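# Unstack the top cup and stand it on the table

## Task

Lift the uppermost cup off the nested stack and place it upright directly on the table surface, leaving the remaining cups still nested and standing; the cup must stay put without the robot supporting it, and at the end the gripper must have released it and moved away.

## Robot and tools

Robot: two arms, left_arm and right_arm, mounted on opposite sides of the table. left_arm's base is on the +y side. The names do not match the left or right of any camera picture. Each arm ends in a two-finger gripper; the fingers point along the gripper's own +x axis and spread along its y axis. The reported end_effector_position sits between the finger pads, roughly 3 to 4 cm short of the fingertips.

Frame: a single scene frame shared by both arms. Origin at the table centre, +z up, table top at z = +0.020 m. Positions are in metres, orientations are quaternions written w first (qw, qx, qy, qz). Printed hand positions can be somewhat wrong, especially with the arm stretched out.

Row layout (used by both motion tools): 16 plain numbers. First the left_arm block: x, y, z, qw, qx, qy, qz, opening. Then the same eight for right_arm. Both blocks are always present even if only one arm should move. x, y, z and the quaternion are an absolute target pose for that gripper in the scene frame, not an offset. Opening runs from -1 to +1: +1 is fully open (0.088 m), empty fingers touch near -0.80, and values below that close no further. A full close takes at least about 0.5 s.

execute_actions(actions): a list of actions; each action is a list of up to 15 rows, each row held for one 1/30 s step; if fewer than 15 rows are given, the final row continues for the remaining steps. An empty list just reports state and images. An action is rejected for both arms if any target lies more than 0.6 m from that gripper's current position along any of the gripper's own axes; if the first action fails this against the latest reported state, or any action is malformed, nothing runs.

move(target, speed, blocking): target is one 16-number row as above, an absolute pose per arm. Each gripper travels a straight line toward it; both paths finish together, lasting 0.5 to 10 s (cut off at 10 s). speed is the path's top speed in m/s, 0.002 to 0.5, default 0.25; rotation is limited to twice that in rad/s. Openings are applied at the start. Paths do not avoid obstacles or the other arm, and the real gripper can lag, wander or overshoot the speed, mostly near full reach. Faster contact hits harder, and aiming further beyond a contact presses harder. With blocking=false the result comes after 0.5 s while motion continues; other moves and execute_actions are refused until a result shows it finished, so use wait or stop first. The result adds a "move:" line: done, off_target, moving, held (a check stopped the last step) or fault, plus which limits applied: paced means the sent pose was clipped; held means some steps were blocked, after which the arm may jump faster than speed. If only one arm is named, the other finished at rest near its pose. Each gripper's distance from its pose is also listed.

wait(seconds): 0 to 10 s, arms keep their last command; returns early if a running move ends. stop(): brakes a running move (needs stopping room; fingers keep moving). zoom_image(camera, region): enlarges a pixel box [x0, y0, x1, y1], at most 504 by 504, from cam_high, cam_low, cam_left_wrist or cam_right_wrist (all 504x504). show_instructions(): shows the reference pictures. finished_scene(scene): ends the scene with the given number (1 or 2) and reports success; irreversible.

Controller behaviour: each step the commanded pose is limited to 70 mm and 16 degrees from the measured pose, then solved by damped inverse kinematics, favouring position over orientation. After an action the arm continues at most to its last clipped pose, so far targets need further commands. "Hand target" lines show where each arm is currently heading. Friction may leave the gripper short or tilted, and tiny moves may not happen; check the result and correct the orientation. To keep an arm still or an orientation fixed, resend the exact same pose and quaternion every time rather than copying a drifted reading. A "pose unreachable" line means the clearance check altered or blocked that arm's command.

Gripping: grip_measured is the measured finger gap on the command scale; the last Joint positions value is the gap in metres. To hold something, command an opening well under grip_measured; a larger difference squeezes harder (about 34 N per pad maximum, possibly less). Readings may be off by about 1 mm, consistently per gripper. Slamming the fingers shut can push harder and sometimes pop them open. Expect occasional brief tugs on held items or nudges to loose ones.

Joint limits (rad): waist -3.054 to 3.054, shoulder 0.000 to 3.142, elbow 0.000 to 2.356, wrist pitch -1.571 to 1.571, wrist yaw -1.571 to 1.571, wrist roll -3.142 to 3.142. Load limits (N m): waist 18.2, shoulder 22.5, elbow 22.4, wrist pitch 5.92, wrist yaw 5.9, wrist roll 5.54; reaching one freezes that arm for 10 s and skips the rest of the call. Torque readings are offset and noisy. Sustained loads heat motors: warnings start at 50 °C; at 95 °C the arm is held until cool, and can lose power if it stays hot.

Cameras come with pinhole+radial calibration (K, distortion, T_world_to_cam) that may be slightly off; wrist camera poses follow their arm's joints.

Avoid: pushing anything off the table, knocking over the remaining stack, dropping or slamming the cup, hard pushes, and any collision or pressing between the two arms or their mounts. Finish with the cup released and the gripper withdrawn.

Each tool is called after ">>>" as a command line: name --argument value for each argument, lists and objects as JSON in quotes; but a table of rows of numbers goes row by row, as --pt "numbers of a row", without its own name.

## Session

>>> show_instructions

>>> execute_actions --actions '[]'

Reference images for this scene: manual page 1, manual page 2, manual page 3, manual page 4.

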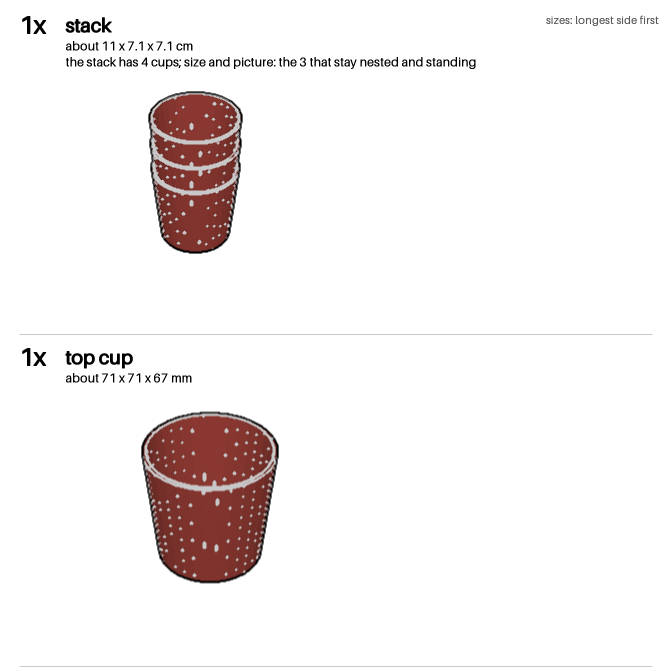

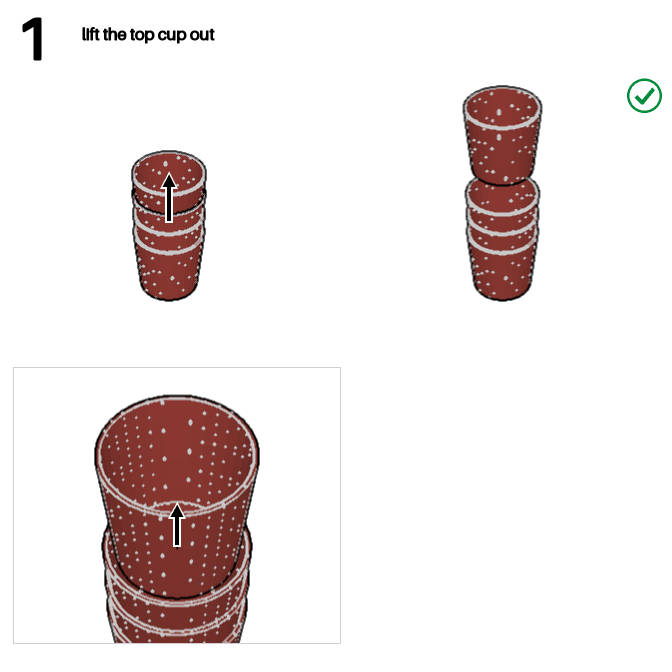

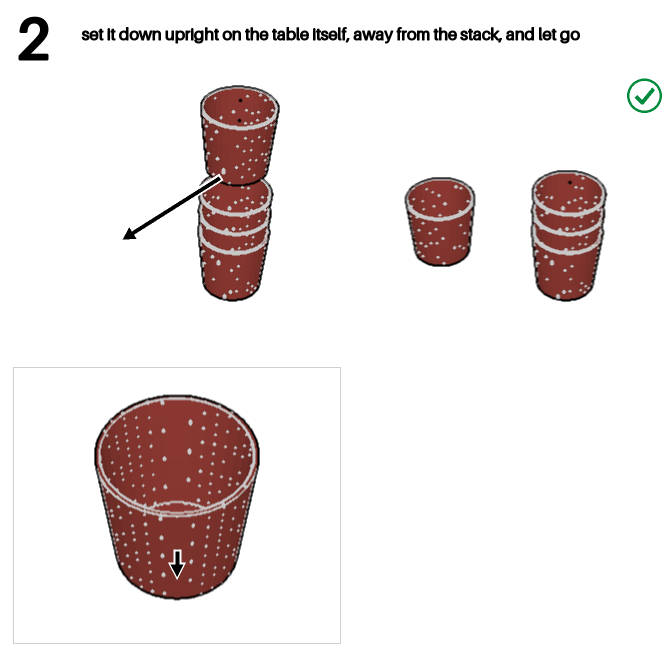

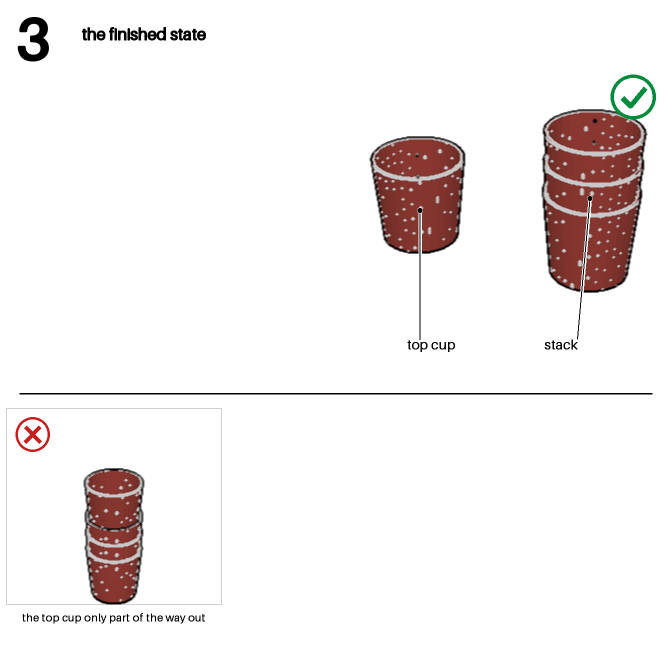

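Scene clock: 0.00 s.
left_arm: end_effector_position=(-0.0032, +0.1604, +0.4155) grip_measured=+0.992 end_effector_quat_wxyz=(+0.601, -0.013, -0.012, -0.799) end_effector_velocity=(-0.002, -0.000, -0.003) end_effector_angular_velocity=(+0.014, +0.003, -0.010) | right_arm: end_effector_position=(+0.0785, -0.1747, +0.3847) grip_measured=+1.000 end_effector_quat_wxyz=(+0.720, +0.014, -0.020, +0.694) end_effector_velocity=(-0.001, -0.001, -0.001) end_effector_angular_velocity=(-0.002, +0.006, +0.015)
Joint positions: left_arm=[-0.006  0.851  0.643  0.242 -0.     0.003  0.088] | right_arm=[ 0.001  0.849  0.653  0.244 -0.008 -0.007  0.088]
Joint velocities: left_arm=[-0.002  0.002 -0.002 -0.007  0.007 -0.007 -0.   ] | right_arm=[-0.007 -0.007 -0.002 -0.007 -0.022  0.007  0.   ]
Joint torques (N m, as the arm reports them, + toward a larger angle): no reading
Heat: left arm: hottest elbow 28 °C (+0.0 °C/min); right arm: hottest elbow 25 °C (+0.0 °C/min).
Hand target (left_arm): -0.003, +0.160, +0.416; -0.601, +0.013, +0.012, +0.799
Hand target (right_arm): +0.078, -0.175, +0.385; +0.720, +0.014, -0.020, +0.694

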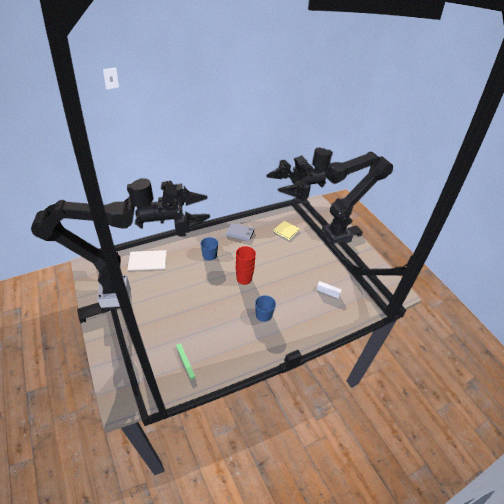

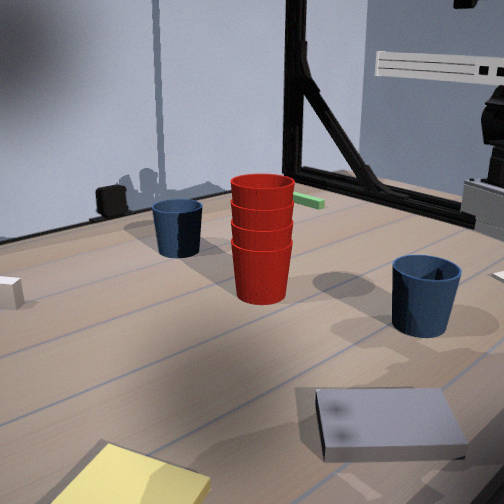

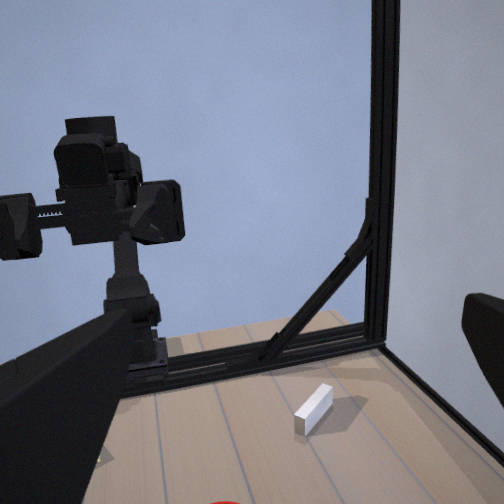

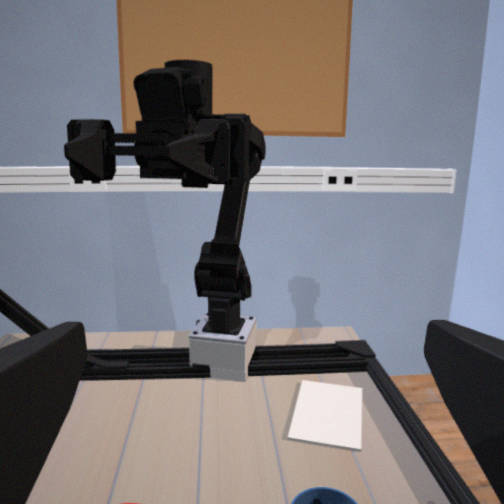

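>>> move --target '[0.04,0.05,0.25,0.586,0.31,0.396,-0.636,-0.1,0.035,-0.125,0.135,0.607,-0.05,0.04,0.792,1]' --speed 0.4

Scene clock: 3.27 s.
left_arm: end_effector_position=(+0.0391, +0.0565, +0.2504) grip_measured=-0.100 end_effector_quat_wxyz=(+0.583, +0.312, +0.394, -0.638) end_effector_velocity=(+0.003, +0.006, -0.006) end_effector_angular_velocity=(+0.049, -0.027, +0.002) | right_arm: end_effector_position=(+0.0368, -0.1260, +0.1351) grip_measured=+1.000 end_effector_quat_wxyz=(+0.610, -0.050, +0.040, +0.790) end_effector_velocity=(-0.002, +0.001, -0.001) end_effector_angular_velocity=(+0.014, -0.005, +0.020)
Joint positions: left_arm=[ 0.195  1.68   1.337 -0.696  0.084 -0.132  0.034] | right_arm=[ 0.004  1.926  0.278  1.514 -0.296 -0.038  0.088]
Joint velocities: left_arm=[-0.002  0.012  0.012 -0.051 -0.022  0.007  0.   ] | right_arm=[-0.002  0.032  0.007  0.037 -0.022 -0.007  0.   ]
Joint torques (N m, as the arm reports them, + toward a larger angle): left_arm=[ 0.3  -6.52  8.03  1.13  0.23 -0.13] | right_arm=[ 0.27 -3.66  3.81  1.97 -0.24  0.08]
Heat: left arm: hottest elbow 28 °C (+0.0 °C/min); right arm: hottest elbow 26 °C (+0.0 °C/min).
Hand target (left_arm): +0.040, +0.053, +0.251; +0.584, +0.309, +0.397, -0.637
Hand target (right_arm): +0.035, -0.124, +0.134; +0.607, -0.049, +0.040, +0.793
Off the commanded pose (left_arm): 0.007 m, 0 deg.
Off the commanded pose (right_arm): 0.002 m, 0 deg.
move: done
camera_calibration (this result's frames):
cam_left_wrist: T_world_to_cam=[[-0.992219, 0.0447791, 0.116173, 0.0178054], [0.0248553, 0.985543, -0.167593, 0.0128957], [-0.121998, -0.163402, -0.978987, 0.339932], [0, 0, 0, 1]] pos_world=[0.0588175, 0.0420389, 0.332882]
cam_right_wrist: T_world_to_cam=[[0.976171, 0.213773, 0.0372991, -0.0114691], [0.121762, -0.397308, -0.909572, 0.100017], [-0.179623, 0.892439, -0.41387, 0.252457], [0, 0, 0, 1]] pos_world=[0.0443647, -0.183113, 0.195885]

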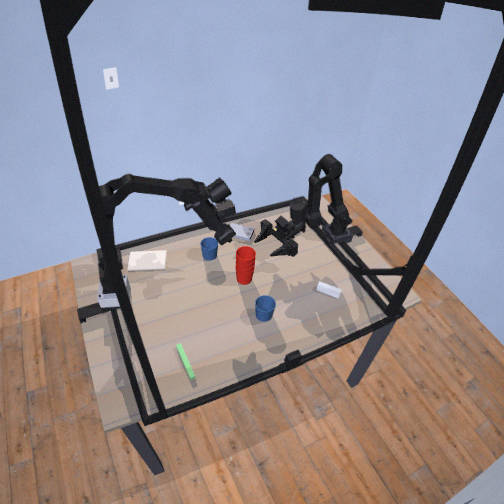

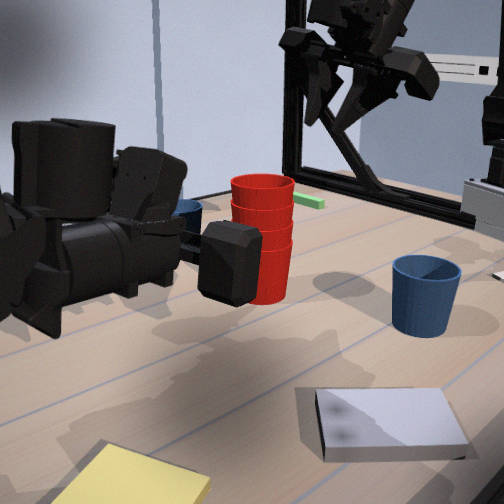

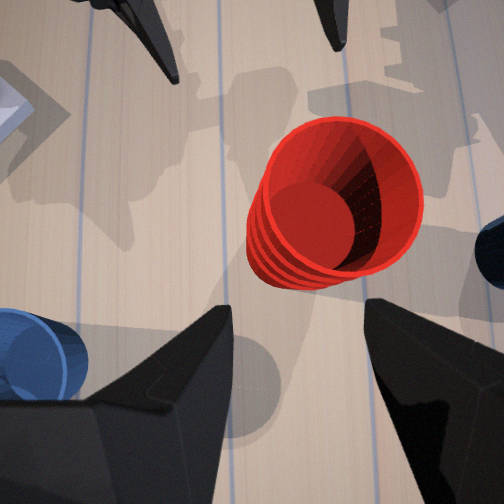

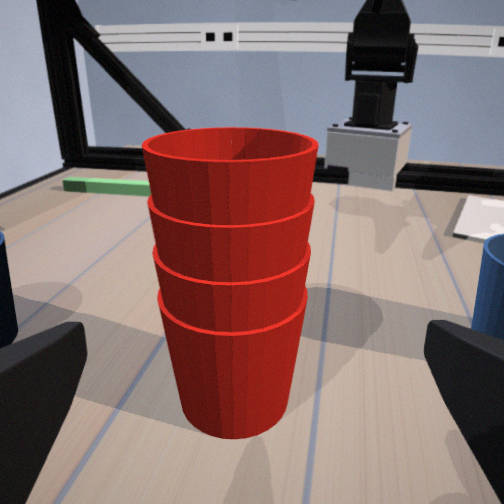

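>>> move --target '[0.036,-0.005,0.205,0.586,0.31,0.396,-0.636,-0.1,0.013,-0.065,0.13,0.609,0,0,0.793,1]' --speed 0.15

Scene clock: 7.07 s.
left_arm: end_effector_position=(+0.0347, -0.0004, +0.2048) grip_measured=-0.100 end_effector_quat_wxyz=(+0.583, +0.313, +0.396, -0.636) end_effector_velocity=(+0.000, +0.006, -0.009) end_effector_angular_velocity=(+0.047, -0.006, +0.008) | right_arm: end_effector_position=(+0.0138, -0.0664, +0.1318) grip_measured=+1.000 end_effector_quat_wxyz=(+0.608, -0.019, +0.012, +0.794) end_effector_velocity=(-0.000, +0.002, +0.001) end_effector_angular_velocity=(+0.002, +0.022, +0.004)
Joint positions: left_arm=[ 0.196  1.924  1.459 -0.577  0.084 -0.133  0.034] | right_arm=[ 0.091  2.13   0.523  1.562 -0.218 -0.013  0.088]
Joint velocities: left_arm=[-0.002  0.012  0.002 -0.037 -0.007 -0.007  0.   ] | right_arm=[-0.002  0.007  0.007  0.007 -0.007  0.022  0.   ]
Joint torques (N m, as the arm reports them, + toward a larger angle): left_arm=[ 0.18 -8.07  7.85  1.44 -0.04 -0.13] | right_arm=[ 0.24 -5.38  4.03  2.    0.17  0.09]
Heat: left arm: hottest elbow 29 °C (+8.5 °C/min); right arm: hottest elbow 26 °C (+8.5 °C/min).
Hand target (left_arm): +0.036, -0.005, +0.205; +0.586, +0.310, +0.396, -0.636
Hand target (right_arm): +0.013, -0.065, +0.130; +0.608, -0.018, +0.013, +0.793
Off the commanded pose (left_arm): 0.005 m, 0 deg.
Off the commanded pose (right_arm): 0.002 m, 3 deg.
joint sent to its limit (right arm) — the command would take joint 4 (wrist pitch) past its upper limit, so that joint was sent only as far as its limit.
move: off_target (right_arm)
camera_calibration (this result's frames):
cam_left_wrist: T_world_to_cam=[[-0.992237, 0.0426786, 0.116811, 0.0211855], [0.023106, 0.986182, -0.164044, 0.0607271], [-0.122198, -0.160072, -0.979512, 0.285606], [0, 0, 0, 1]] pos_world=[0.0545185, -0.0150747, 0.287242]
cam_right_wrist: T_world_to_cam=[[0.975154, 0.218103, 0.0387889, -0.00151444], [0.109, -0.319967, -0.941138, 0.132983], [-0.192854, 0.921983, -0.33579, 0.185621], [0, 0, 0, 1]] pos_world=[0.0227795, -0.128259, 0.187543]

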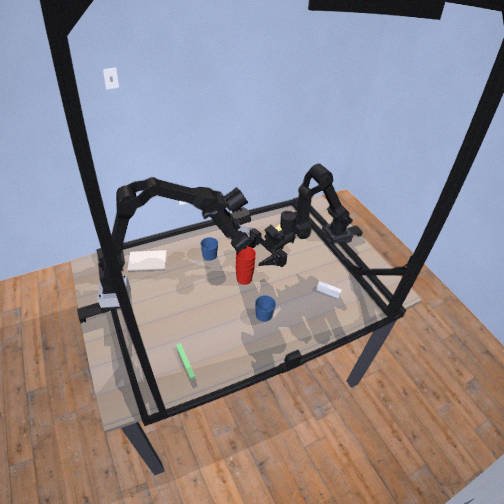

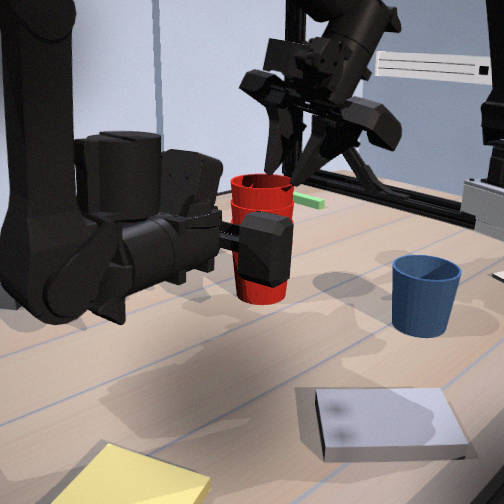

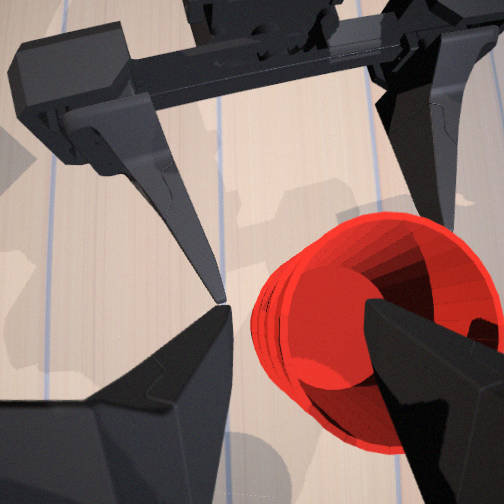

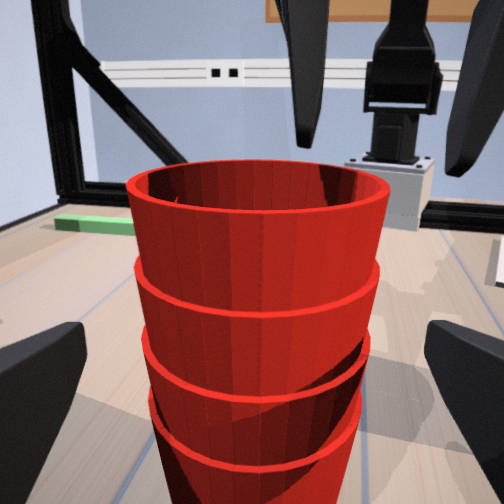

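>>> move --target '[0.035,0.001,0.174,0.586,0.31,0.396,-0.636,-0.3,0.006,-0.035,0.127,0.609,0,0,0.793,1]' --speed 0.06

Scene clock: 9.03 s.
left_arm: end_effector_position=(+0.0347, -0.0008, +0.1815) grip_measured=-0.300 end_effector_quat_wxyz=(+0.587, +0.305, +0.391, -0.640) end_effector_velocity=(-0.000, -0.001, -0.001) end_effector_angular_velocity=(-0.000, +0.005, +0.020) | right_arm: end_effector_position=(+0.0070, -0.0365, +0.1293) grip_measured=+1.000 end_effector_quat_wxyz=(+0.609, -0.002, +0.000, +0.793) end_effector_velocity=(-0.000, +0.002, +0.003) end_effector_angular_velocity=(+0.018, -0.020, +0.005)
Joint positions: left_arm=[ 0.196  1.937  1.372 -0.455  0.084 -0.136  0.024] | right_arm=[ 0.109  2.222  0.655  1.562 -0.198 -0.004  0.088]
Joint velocities: left_arm=[-0.002  0.002 -0.002  0.007 -0.007 -0.022 -0.   ] | right_arm=[-0.002  0.002  0.007  0.007 -0.007 -0.022  0.   ]
Joint torques (N m, as the arm reports them, + toward a larger angle): left_arm=[-0.07 -8.15  5.29  1.5  -0.11 -0.13] | right_arm=[ 0.16 -6.    4.36  1.96  0.21  0.09]
Heat: left arm: hottest elbow 29 °C (+6.6 °C/min); right arm: hottest elbow 26 °C (+6.6 °C/min).
Hand target (left_arm): +0.035, +0.001, +0.174; +0.586, +0.310, +0.396, -0.636
Hand target (right_arm): +0.006, -0.035, +0.127; +0.609, -0.002, +0.001, +0.793
Off the commanded pose (left_arm): 0.008 m, 1 deg.
Off the commanded pose (right_arm): 0.003 m, 0 deg.
joint sent to its limit (right arm) — the command would take joint 4 (wrist pitch) past its upper limit, so that joint was sent only as far as its limit.
move: done
camera_calibration (this result's frames):
cam_left_wrist: T_world_to_cam=[[-0.991976, 0.0428846, 0.118929, 0.0234988], [0.0203288, 0.982576, -0.184747, 0.0611401], [-0.124779, -0.180847, -0.975564, 0.262085], [0, 0, 0, 1]] pos_world=[0.0547701, -0.0136853, 0.264182]
cam_right_wrist: T_world_to_cam=[[0.97603, 0.214547, 0.0365427, -0.00122913], [0.0979637, -0.283163, -0.954056, 0.144017], [-0.194342, 0.934767, -0.297393, 0.151364], [0, 0, 0, 1]] pos_world=[0.0165077, -0.100446, 0.182459]

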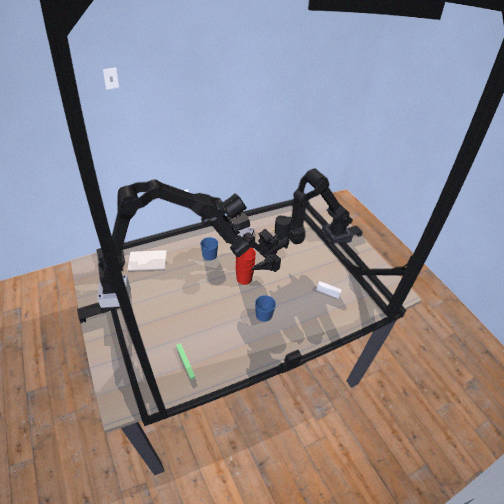

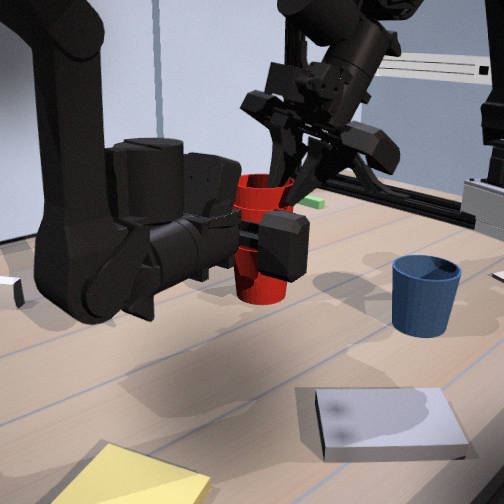

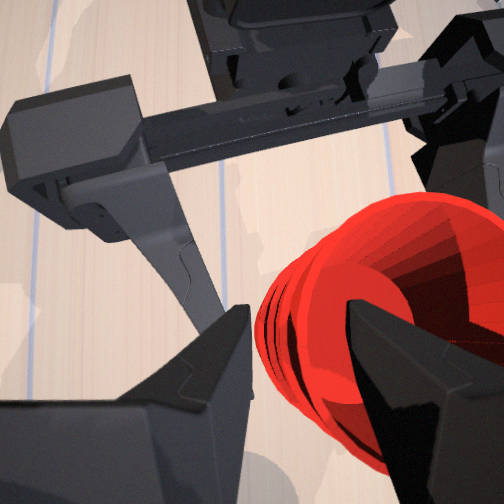

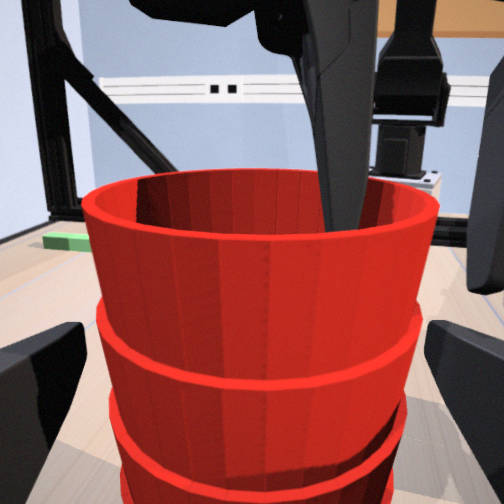

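>>> execute_actions --actions '[[[0.035,0.001,0.174,0.586,0.31,0.396,-0.636,-1,0.007,-0.034,0.131,0.609,0,0,0.793,0.35]],[[0.035,-0.004,0.192,0.586,0.31,0.396,-0.636,-1,0.007,-0.034,0.128,0.609,0,0,0.793,0.35]],[[0.035,-0.005,0.205,0.586,0.31,0.396,-0.636,-1,0.007,-0.034,0.128,0.609,0,0,0.793,0.35]]]'

Scene clock: 12.53 s.
left_arm: end_effector_position=(+0.0364, -0.0016, +0.1980) grip_measured=-0.719 end_effector_quat_wxyz=(+0.586, +0.315, +0.401, -0.630) end_effector_velocity=(+0.000, +0.004, -0.003) end_effector_angular_velocity=(+0.022, -0.004, +0.008) | right_arm: end_effector_position=(+0.0075, -0.0339, +0.1298) grip_measured=+0.636 end_effector_quat_wxyz=(+0.610, +0.001, +0.000, +0.792) end_effector_velocity=(+0.002, -0.000, -0.001) end_effector_angular_velocity=(-0.002, -0.022, -0.010)
Joint positions: left_arm=[ 0.197  1.941  1.46  -0.572  0.077 -0.142  0.004] | right_arm=[ 0.109  2.228  0.666  1.562 -0.195  0.002  0.07 ]
Joint velocities: left_arm=[-0.002  0.002  0.002 -0.022 -0.007 -0.007 -0.   ] | right_arm=[-0.002 -0.002 -0.002 -0.007  0.007 -0.022 -0.   ]
Joint torques (N m, as the arm reports them, + toward a larger angle): left_arm=[-0.12 -9.81  7.79  1.05  0.23  0.17] | right_arm=[-0.08 -6.52  3.53  1.93 -0.13 -0.09]
Heat: left arm: hottest elbow 30 °C (+9.6 °C/min); right arm: hottest wrist pitch 27 °C (+9.6 °C/min).
Hand target (left_arm): +0.035, -0.005, +0.205; +0.586, +0.310, +0.396, -0.636
Hand target (right_arm): +0.007, -0.034, +0.128; +0.609, -0.001, +0.001, +0.793
Off the commanded pose (left_arm): 0.008 m, 1 deg.
Off the commanded pose (right_arm): 0.002 m, 0 deg.
joint sent to its limit (right arm) — the command would take joint 4 (wrist pitch) past its upper limit, so that joint was sent only as far as its limit.
camera_calibration (this result's frames):
cam_left_wrist: T_world_to_cam=[[-0.993021, 0.0286662, 0.114401, 0.0242126], [0.0109972, 0.988291, -0.152185, 0.0589022], [-0.117424, -0.149865, -0.981709, 0.279211], [0, 0, 0, 1]] pos_world=[0.056182, -0.0170629, 0.280298]
cam_right_wrist: T_world_to_cam=[[0.977042, 0.210695, 0.031581, -0.00179758], [0.091312, -0.280202, -0.955588, 0.145475], [-0.192489, 0.936533, -0.293008, 0.148681], [0, 0, 0, 1]] pos_world=[0.0170921, -0.0981034, 0.182635]

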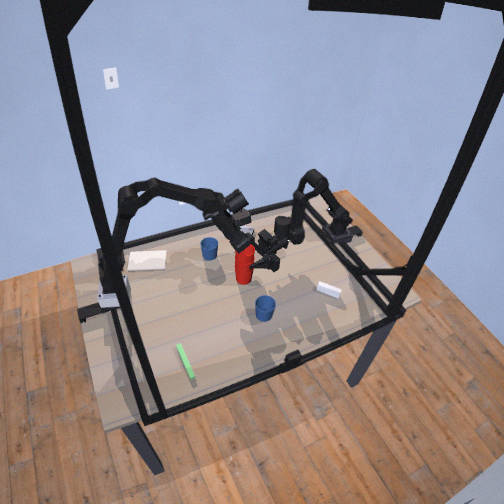

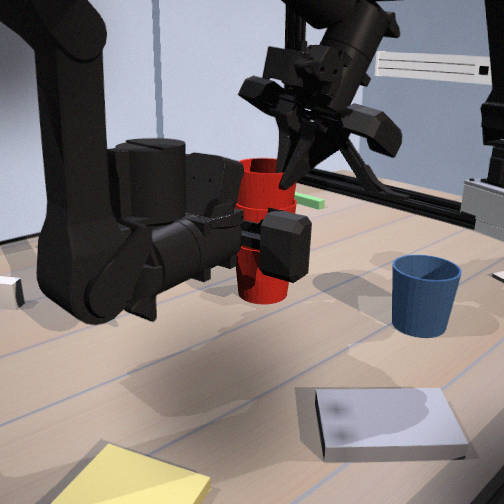

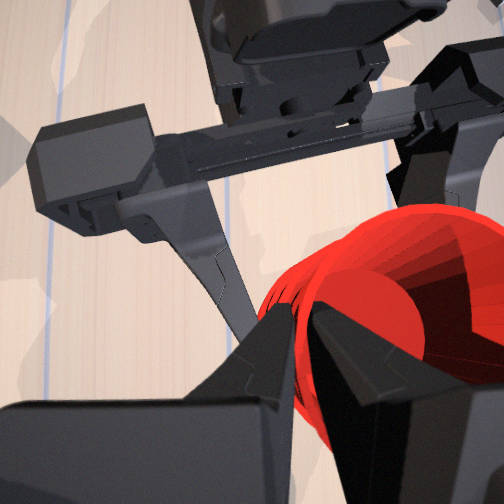

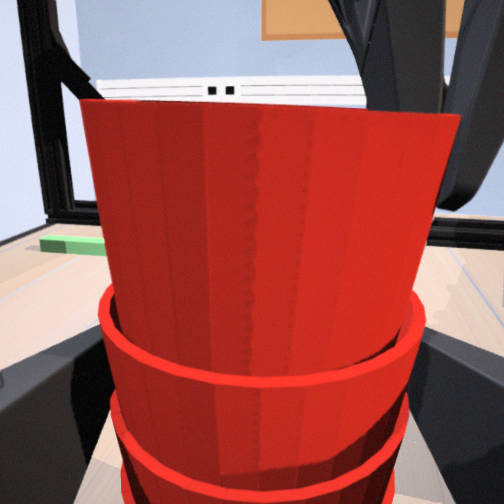

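>>> move --target '[0.036,-0.004,0.255,0.592,0.32,0.387,-0.631,-1,0.007,-0.034,0.128,0.609,0,0,0.793,0.35]' --speed 0.12

>>> move --target '[0.025,0.13,0.245,0.592,0.32,0.387,-0.631,-1,0.007,-0.034,0.128,0.609,0,0,0.793,1]'

>>> move --target '[0.02,0.17,0.11,0.592,0.32,0.387,-0.631,-1,0.031,-0.125,0.14,0.607,-0.05,0.04,0.792,1]' --speed 0.15

Scene clock: 15.97 s.
left_arm: end_effector_position=(+0.0372, -0.0018, +0.2428) grip_measured=-0.720 end_effector_quat_wxyz=(+0.588, +0.326, +0.398, -0.624) end_effector_velocity=(+0.000, +0.003, +0.001) end_effector_angular_velocity=(+0.012, -0.004, +0.007) | right_arm: end_effector_position=(+0.0075, -0.0339, +0.1296) grip_measured=+0.636 end_effector_quat_wxyz=(+0.610, +0.001, +0.001, +0.792) end_effector_velocity=(+0.000, -0.001, -0.001) end_effector_angular_velocity=(-0.009, +0.007, +0.005)
Joint positions: left_arm=[ 0.192  1.925  1.625 -0.769  0.056 -0.134  0.004] | right_arm=[ 0.109  2.228  0.666  1.562 -0.195  0.002  0.07 ]
Joint velocities: left_arm=[-0.002 -0.002  0.007 -0.022 -0.007 -0.007 -0.   ] | right_arm=[-0.002 -0.002 -0.002 -0.007 -0.007  0.007 -0.   ]
Joint torques (N m, as the arm reports them, + toward a larger angle): left_arm=[ -0.36 -10.99   8.08   1.15  -0.22   0.19] | right_arm=[-0.01 -6.59  3.6   1.92 -0.11 -0.05]
Heat: left arm: hottest elbow 30 °C (+7.5 °C/min); right arm: hottest wrist pitch 27 °C (+7.5 °C/min).
Hand target (left_arm): +0.036, -0.004, +0.255; +0.592, +0.320, +0.387, -0.631
Hand target (right_arm): +0.007, -0.034, +0.128; +0.609, -0.001, +0.000, +0.793
Off the commanded pose (left_arm): 0.013 m, 2 deg.
Off the commanded pose (right_arm): 0.002 m, 0 deg.
joint sent to its limit (right arm) — the command would take joint 4 (wrist pitch) past its upper limit, so that joint was sent only as far as its limit.
move: off_target (left_arm)
camera_calibration (this result's frames):
cam_left_wrist: T_world_to_cam=[[-0.995345, 0.0295421, 0.0917345, 0.025437], [0.0165655, 0.990137, -0.139122, 0.0625155], [-0.0949397, -0.136955, -0.986017, 0.323476], [0, 0, 0, 1]] pos_world=[0.0549937, -0.0183488, 0.325317]
cam_right_wrist: T_world_to_cam=[[0.977041, 0.210707, 0.0315243, -0.00178253], [0.091335, -0.280566, -0.955479, 0.145284], [-0.192482, 0.936422, -0.293369, 0.148687], [0, 0, 0, 1]] pos_world=[0.0170917, -0.0980967, 0.182492]

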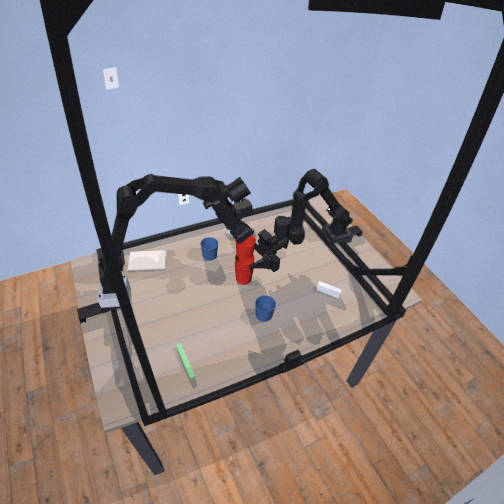

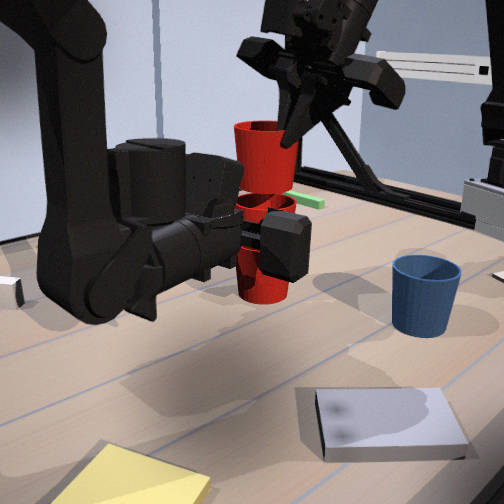

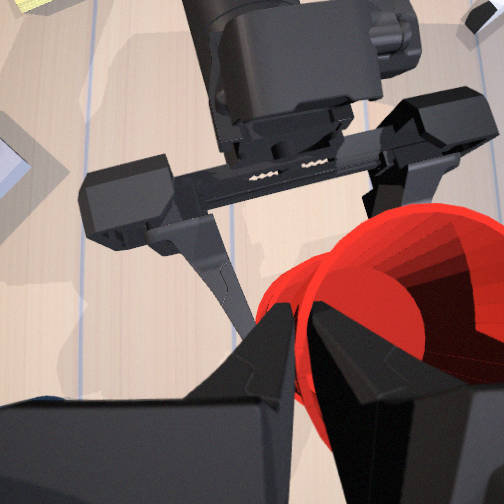

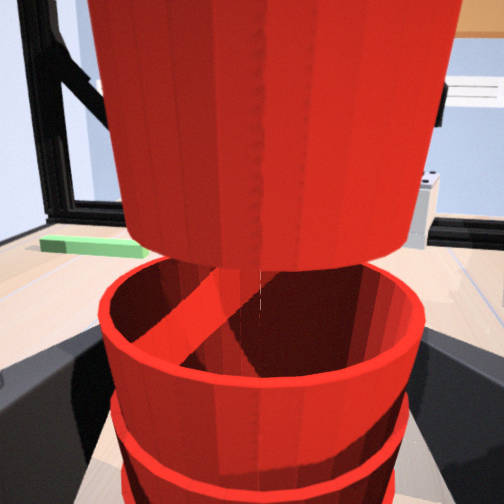

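Scene clock: 17.10 s.
left_arm: end_effector_position=(+0.0263, +0.1279, +0.2434) grip_measured=-0.720 end_effector_quat_wxyz=(+0.590, +0.323, +0.389, -0.630) end_effector_velocity=(-0.001, +0.002, +0.002) end_effector_angular_velocity=(-0.012, -0.001, +0.003) | right_arm: end_effector_position=(+0.0075, -0.0339, +0.1296) grip_measured=+1.000 end_effector_quat_wxyz=(+0.610, +0.001, +0.001, +0.792) end_effector_velocity=(+0.002, -0.001, +0.001) end_effector_angular_velocity=(+0.001, +0.007, -0.010)
Joint positions: left_arm=[ 0.11   1.425  1.065 -0.686  0.013 -0.196  0.004] | right_arm=[ 0.109  2.228  0.666  1.562 -0.195  0.002  0.088]
Joint velocities: left_arm=[-0.007 -0.017 -0.012  0.007 -0.007 -0.007 -0.   ] | right_arm=[-0.002 -0.002 -0.007  0.007  0.007  0.007  0.   ]
Joint torques (N m, as the arm reports them, + toward a larger angle): left_arm=[-0.36 -7.13  5.6   1.5  -0.22 -0.13] | right_arm=[-0.14 -6.42  3.58  1.97 -0.14 -0.08]
Heat: left arm: hottest elbow 30 °C (+7.0 °C/min); right arm: hottest wrist pitch 27 °C (+7.0 °C/min).
Hand target (left_arm): +0.026, +0.130, +0.245; +0.592, +0.320, +0.386, -0.631
Hand target (right_arm): +0.007, -0.034, +0.128; +0.609, -0.001, +0.000, +0.793
Off the commanded pose (left_arm): 0.003 m, 1 deg.
Off the commanded pose (right_arm): 0.002 m, 0 deg.
joint sent to its limit (right arm) — the command would take joint 4 (wrist pitch) past its upper limit, so that joint was sent only as far as its limit.
move: done
camera_calibration (this result's frames):
cam_left_wrist: T_world_to_cam=[[-0.995506, 0.0384474, 0.0865445, 0.0108074], [0.0242531, 0.986907, -0.159455, -0.0604417], [-0.091542, -0.156639, -0.983404, 0.342622], [0, 0, 0, 1]] pos_world=[0.0435891, 0.112903, 0.326363]
cam_right_wrist: T_world_to_cam=[[0.977041, 0.210707, 0.0315243, -0.00178253], [0.091335, -0.280566, -0.955479, 0.145284], [-0.192482, 0.936422, -0.293369, 0.148687], [0, 0, 0, 1]] pos_world=[0.0170917, -0.0980967, 0.182492]

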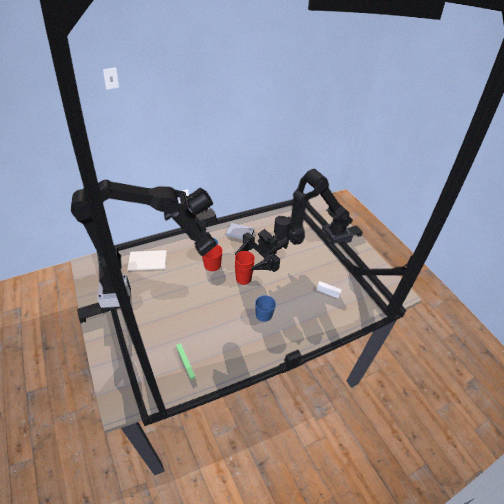

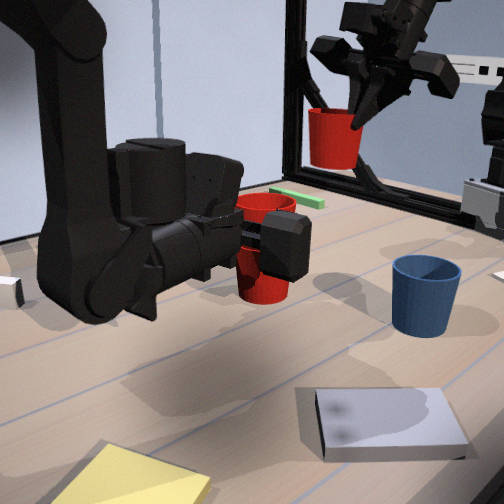

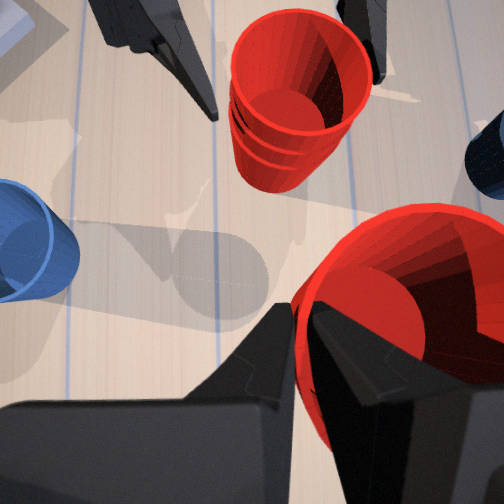

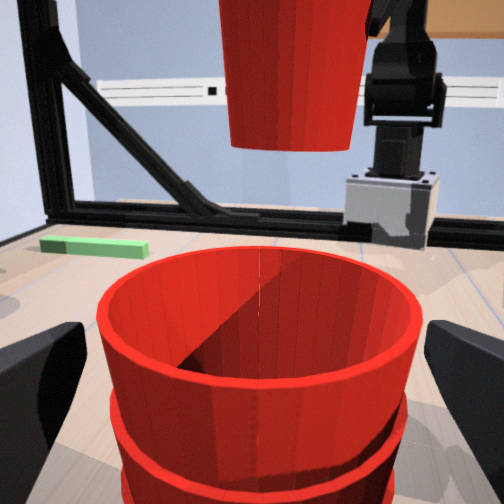

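Scene clock: 18.53 s.
left_arm: end_effector_position=(+0.0206, +0.1684, +0.1146) grip_measured=-0.720 end_effector_quat_wxyz=(+0.592, +0.316, +0.384, -0.634) end_effector_velocity=(+0.000, +0.005, -0.006) end_effector_angular_velocity=(+0.016, -0.006, +0.003) | right_arm: end_effector_position=(+0.0305, -0.1234, +0.1379) grip_measured=+1.000 end_effector_quat_wxyz=(+0.607, -0.050, +0.043, +0.792) end_effector_velocity=(-0.001, -0.003, -0.000) end_effector_angular_velocity=(-0.010, -0.004, +0.015)
Joint positions: left_arm=[ 0.056  1.485  0.542 -0.086 -0.014 -0.243  0.004] | right_arm=[ 0.029  1.906  0.289  1.481 -0.278 -0.03   0.088]
Joint velocities: left_arm=[-0.007  0.007 -0.017  0.007 -0.007 -0.007 -0.   ] | right_arm=[-0.007 -0.017 -0.007 -0.022 -0.022 -0.007  0.   ]
Joint torques (N m, as the arm reports them, + toward a larger angle): left_arm=[-0.34 -4.05  4.51  1.51 -0.26 -0.13] | right_arm=[-0.42 -6.05  2.52  1.71 -0.17 -0.07]
Heat: left arm: hottest elbow 30 °C (+6.5 °C/min); right arm: hottest wrist pitch 27 °C (+6.5 °C/min).
Hand target (left_arm): +0.021, +0.171, +0.110; +0.592, +0.320, +0.387, -0.631
Hand target (right_arm): +0.031, -0.125, +0.140; +0.607, -0.049, +0.040, +0.792
Off the commanded pose (left_arm): 0.005 m, 1 deg.
Off the commanded pose (right_arm): 0.003 m, 0 deg.
move: done
camera_calibration (this result's frames):
cam_left_wrist: T_world_to_cam=[[-0.995143, 0.0400512, 0.089923, 0.014037], [0.0235536, 0.983833, -0.177534, -0.11826], [-0.0955797, -0.174554, -0.979998, 0.224474], [0, 0, 0, 1]] pos_world=[0.0382095, 0.154969, 0.197727]
cam_right_wrist: T_world_to_cam=[[0.975092, 0.219465, 0.032091, -0.00459302], [0.119879, -0.399748, -0.908752, 0.103981], [-0.186611, 0.889964, -0.4161, 0.250385], [0, 0, 0, 1]] pos_world=[0.038738, -0.18026, 0.198826]

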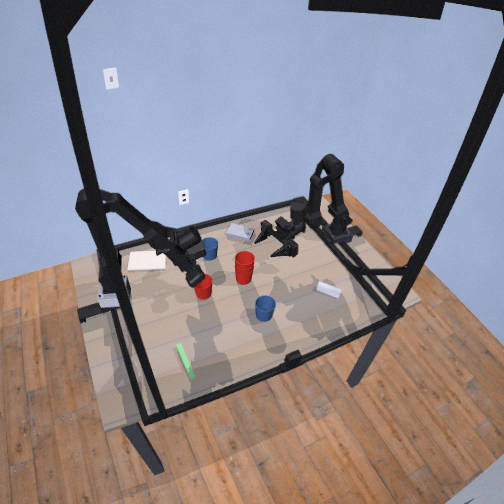

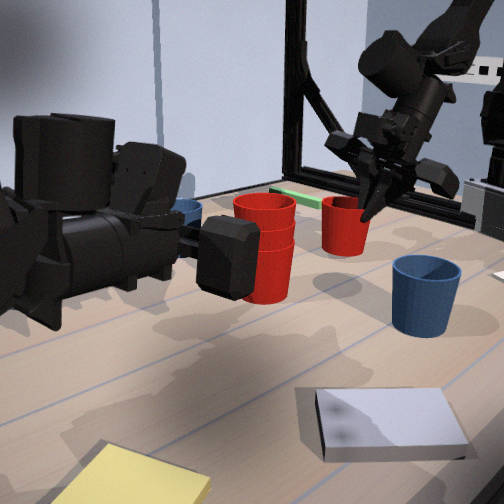

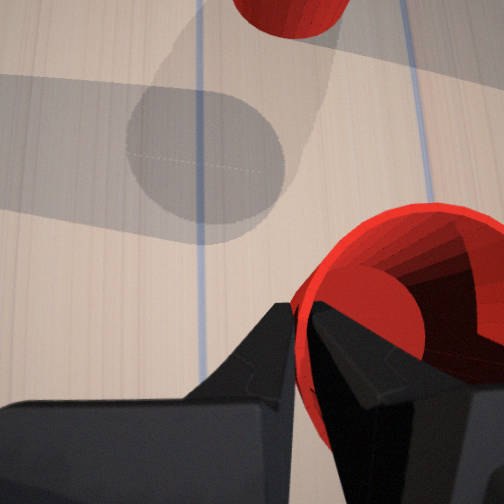

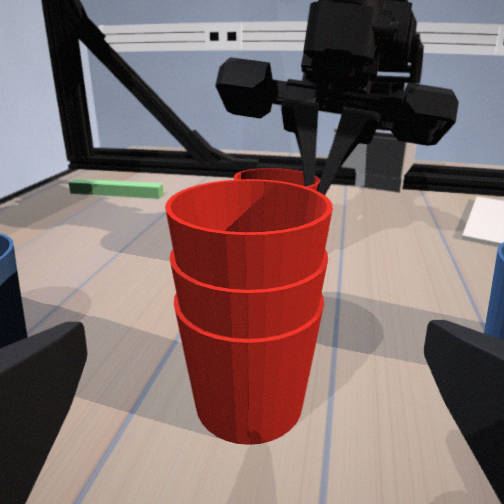

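>>> execute_actions --actions '[[[0.02,0.17,0.101,0.592,0.32,0.387,-0.631,-1,0.035,-0.135,0.17,0.607,-0.05,0.04,0.792,1]],[[0.02,0.17,0.101,0.592,0.32,0.387,-0.631,-0.3,0.04,-0.15,0.21,0.607,-0.05,0.04,0.792,1]]]'

>>> move --target '[0.03,0.195,0.25,0.592,0.32,0.387,-0.631,-0.3,0.05,-0.19,0.28,0.607,-0.05,0.04,0.792,1]'

Scene clock: 22.33 s.
left_arm: end_effector_position=(+0.0199, +0.1673, +0.1050) grip_measured=-0.310 end_effector_quat_wxyz=(+0.592, +0.315, +0.384, -0.634) end_effector_velocity=(-0.001, +0.003, -0.002) end_effector_angular_velocity=(+0.014, +0.007, +0.000) | right_arm: end_effector_position=(+0.0392, -0.1516, +0.2037) grip_measured=+1.000 end_effector_quat_wxyz=(+0.607, -0.052, +0.046, +0.792) end_effector_velocity=(-0.000, -0.003, +0.007) end_effector_angular_velocity=(-0.031, -0.018, +0.008)
Joint positions: left_arm=[ 0.054  1.524  0.526 -0.028 -0.014 -0.245  0.024] | right_arm=[-0.018  1.338  0.26   0.932 -0.323 -0.037  0.088]
Joint velocities: left_arm=[-0.002  0.002 -0.002 -0.007  0.007 -0.007  0.004] | right_arm=[-0.002 -0.09   0.027 -0.154 -0.007 -0.022  0.   ]
Joint torques (N m, as the arm reports them, + toward a larger angle): left_arm=[-0.32 -4.12  4.38  1.5  -0.24 -0.11] | right_arm=[-0.5  -3.91  6.56  1.65 -0.18 -0.08]
Heat: left arm: hottest elbow 30 °C (+5.4 °C/min); right arm: hottest wrist pitch 28 °C (+8.1 °C/min).
Hand target (left_arm): +0.020, +0.170, +0.101; +0.592, +0.320, +0.387, -0.631
Hand target (right_arm): +0.040, -0.150, +0.210; +0.607, -0.050, +0.040, +0.792
Off the commanded pose (left_arm): 0.005 m, 1 deg.
Off the commanded pose (right_arm): 0.007 m, 1 deg.
camera_calibration (this result's frames):
cam_left_wrist: T_world_to_cam=[[-0.995057, 0.0392167, 0.0912356, 0.0142773], [0.0223685, 0.983624, -0.17884, -0.118621], [-0.096755, -0.175915, -0.979639, 0.215009], [0, 0, 0, 1]] pos_world=[0.0376633, 0.153942, 0.188114]
cam_right_wrist: T_world_to_cam=[[0.975269, 0.219006, 0.0297889, -0.00859598], [0.119073, -0.407075, -0.9056, 0.149759], [-0.186205, 0.886751, -0.423085, 0.305382], [0, 0, 0, 1]] pos_world=[0.0474148, -0.207952, 0.26508]

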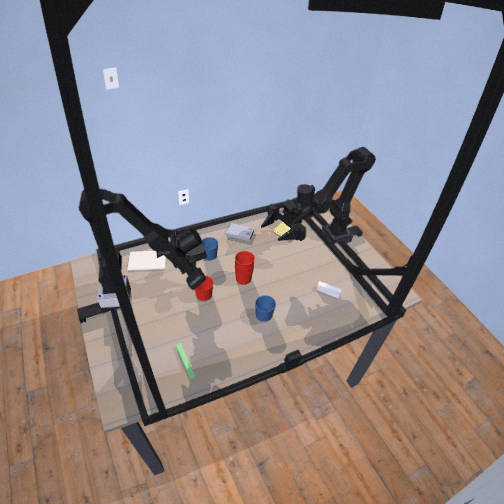

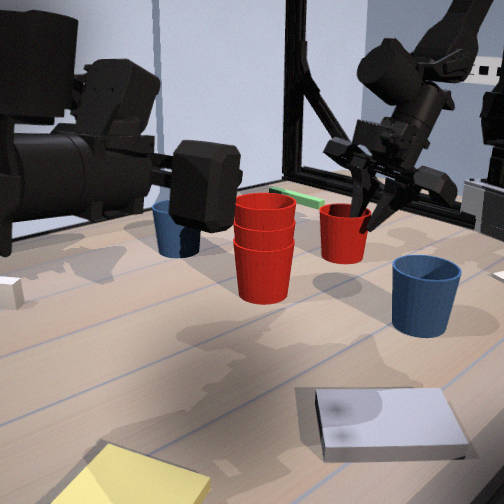

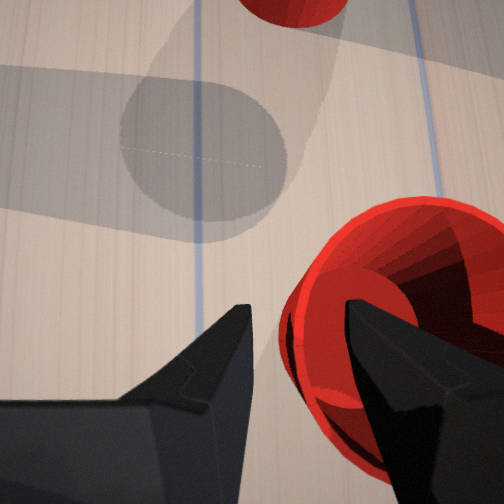

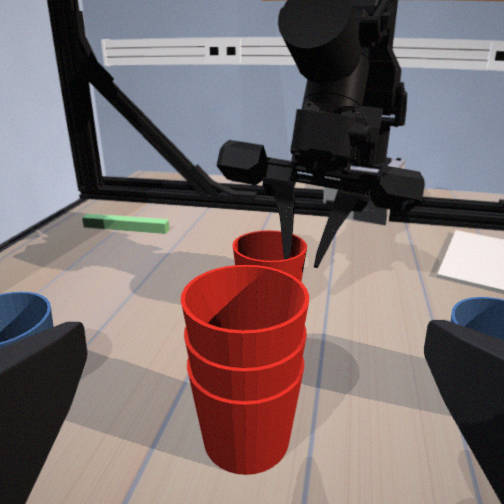

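Scene clock: 23.50 s.
left_arm: end_effector_position=(+0.0300, +0.1960, +0.2421) grip_measured=-0.300 end_effector_quat_wxyz=(+0.591, +0.327, +0.392, -0.625) end_effector_velocity=(+0.003, +0.001, +0.003) end_effector_angular_velocity=(+0.004, -0.017, +0.015) | right_arm: end_effector_position=(+0.0496, -0.1906, +0.2732) grip_measured=+1.000 end_effector_quat_wxyz=(+0.607, -0.053, +0.048, +0.791) end_effector_velocity=(-0.001, -0.002, -0.002) end_effector_angular_velocity=(-0.021, -0.016, +0.008)
Joint positions: left_arm=[ 0.068  1.16   0.876 -0.774 -0.012 -0.234  0.024] | right_arm=[-0.099  0.844  0.375  0.314 -0.403 -0.05   0.088]
Joint velocities: left_arm=[-0.002 -0.002  0.012 -0.022 -0.022 -0.007 -0.   ] | right_arm=[-0.002 -0.012  0.012 -0.051 -0.007 -0.022  0.   ]
Joint torques (N m, as the arm reports them, + toward a larger angle): left_arm=[ 0.31 -4.64  8.08  1.09  0.14  0.19] | right_arm=[-0.78 -2.28  8.86  1.59 -0.25 -0.13]
Heat: left arm: hottest elbow 30 °C (+5.1 °C/min); right arm: hottest wrist pitch 28 °C (+7.7 °C/min).
Hand target (left_arm): +0.030, +0.194, +0.250; +0.592, +0.320, +0.387, -0.631
Hand target (right_arm): +0.050, -0.190, +0.280; +0.607, -0.050, +0.040, +0.792
Off the commanded pose (left_arm): 0.008 m, 1 deg.
Off the commanded pose (right_arm): 0.007 m, 1 deg.
move: done
camera_calibration (this result's frames):
cam_left_wrist: T_world_to_cam=[[-0.99611, 0.0329856, 0.0817161, 0.0142702], [0.0205658, 0.988712, -0.148409, -0.130927], [-0.0856891, -0.146151, -0.985544, 0.350618], [0, 0, 0, 1]] pos_world=[0.0469514, 0.180222, 0.324953]
cam_right_wrist: T_world_to_cam=[[0.975392, 0.218593, 0.0287513, -0.0120541], [0.118782, -0.411145, -0.903798, 0.194284], [-0.185743, 0.884973, -0.426992, 0.371985], [0, 0, 0, 1]] pos_world=[0.0577737, -0.246683, 0.334775]

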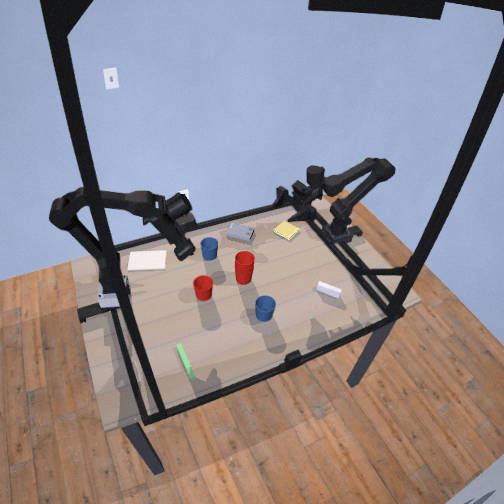

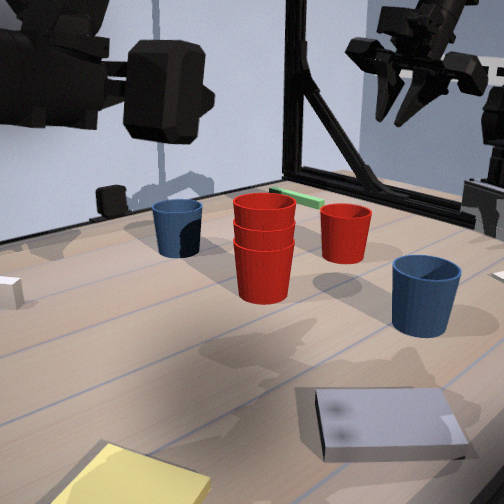

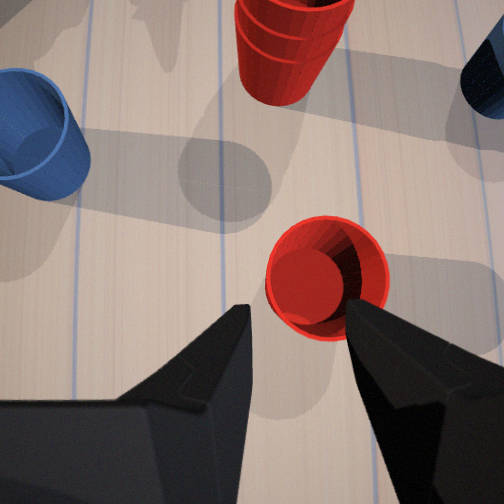

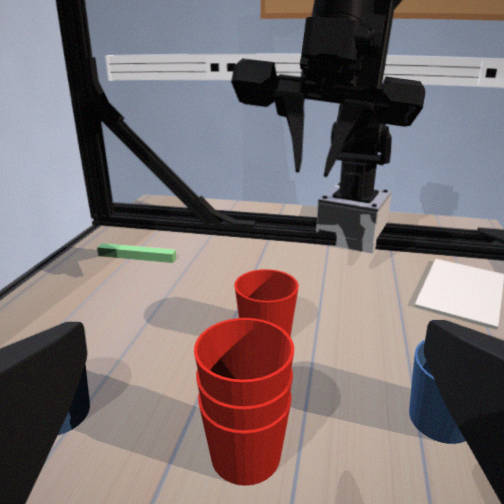

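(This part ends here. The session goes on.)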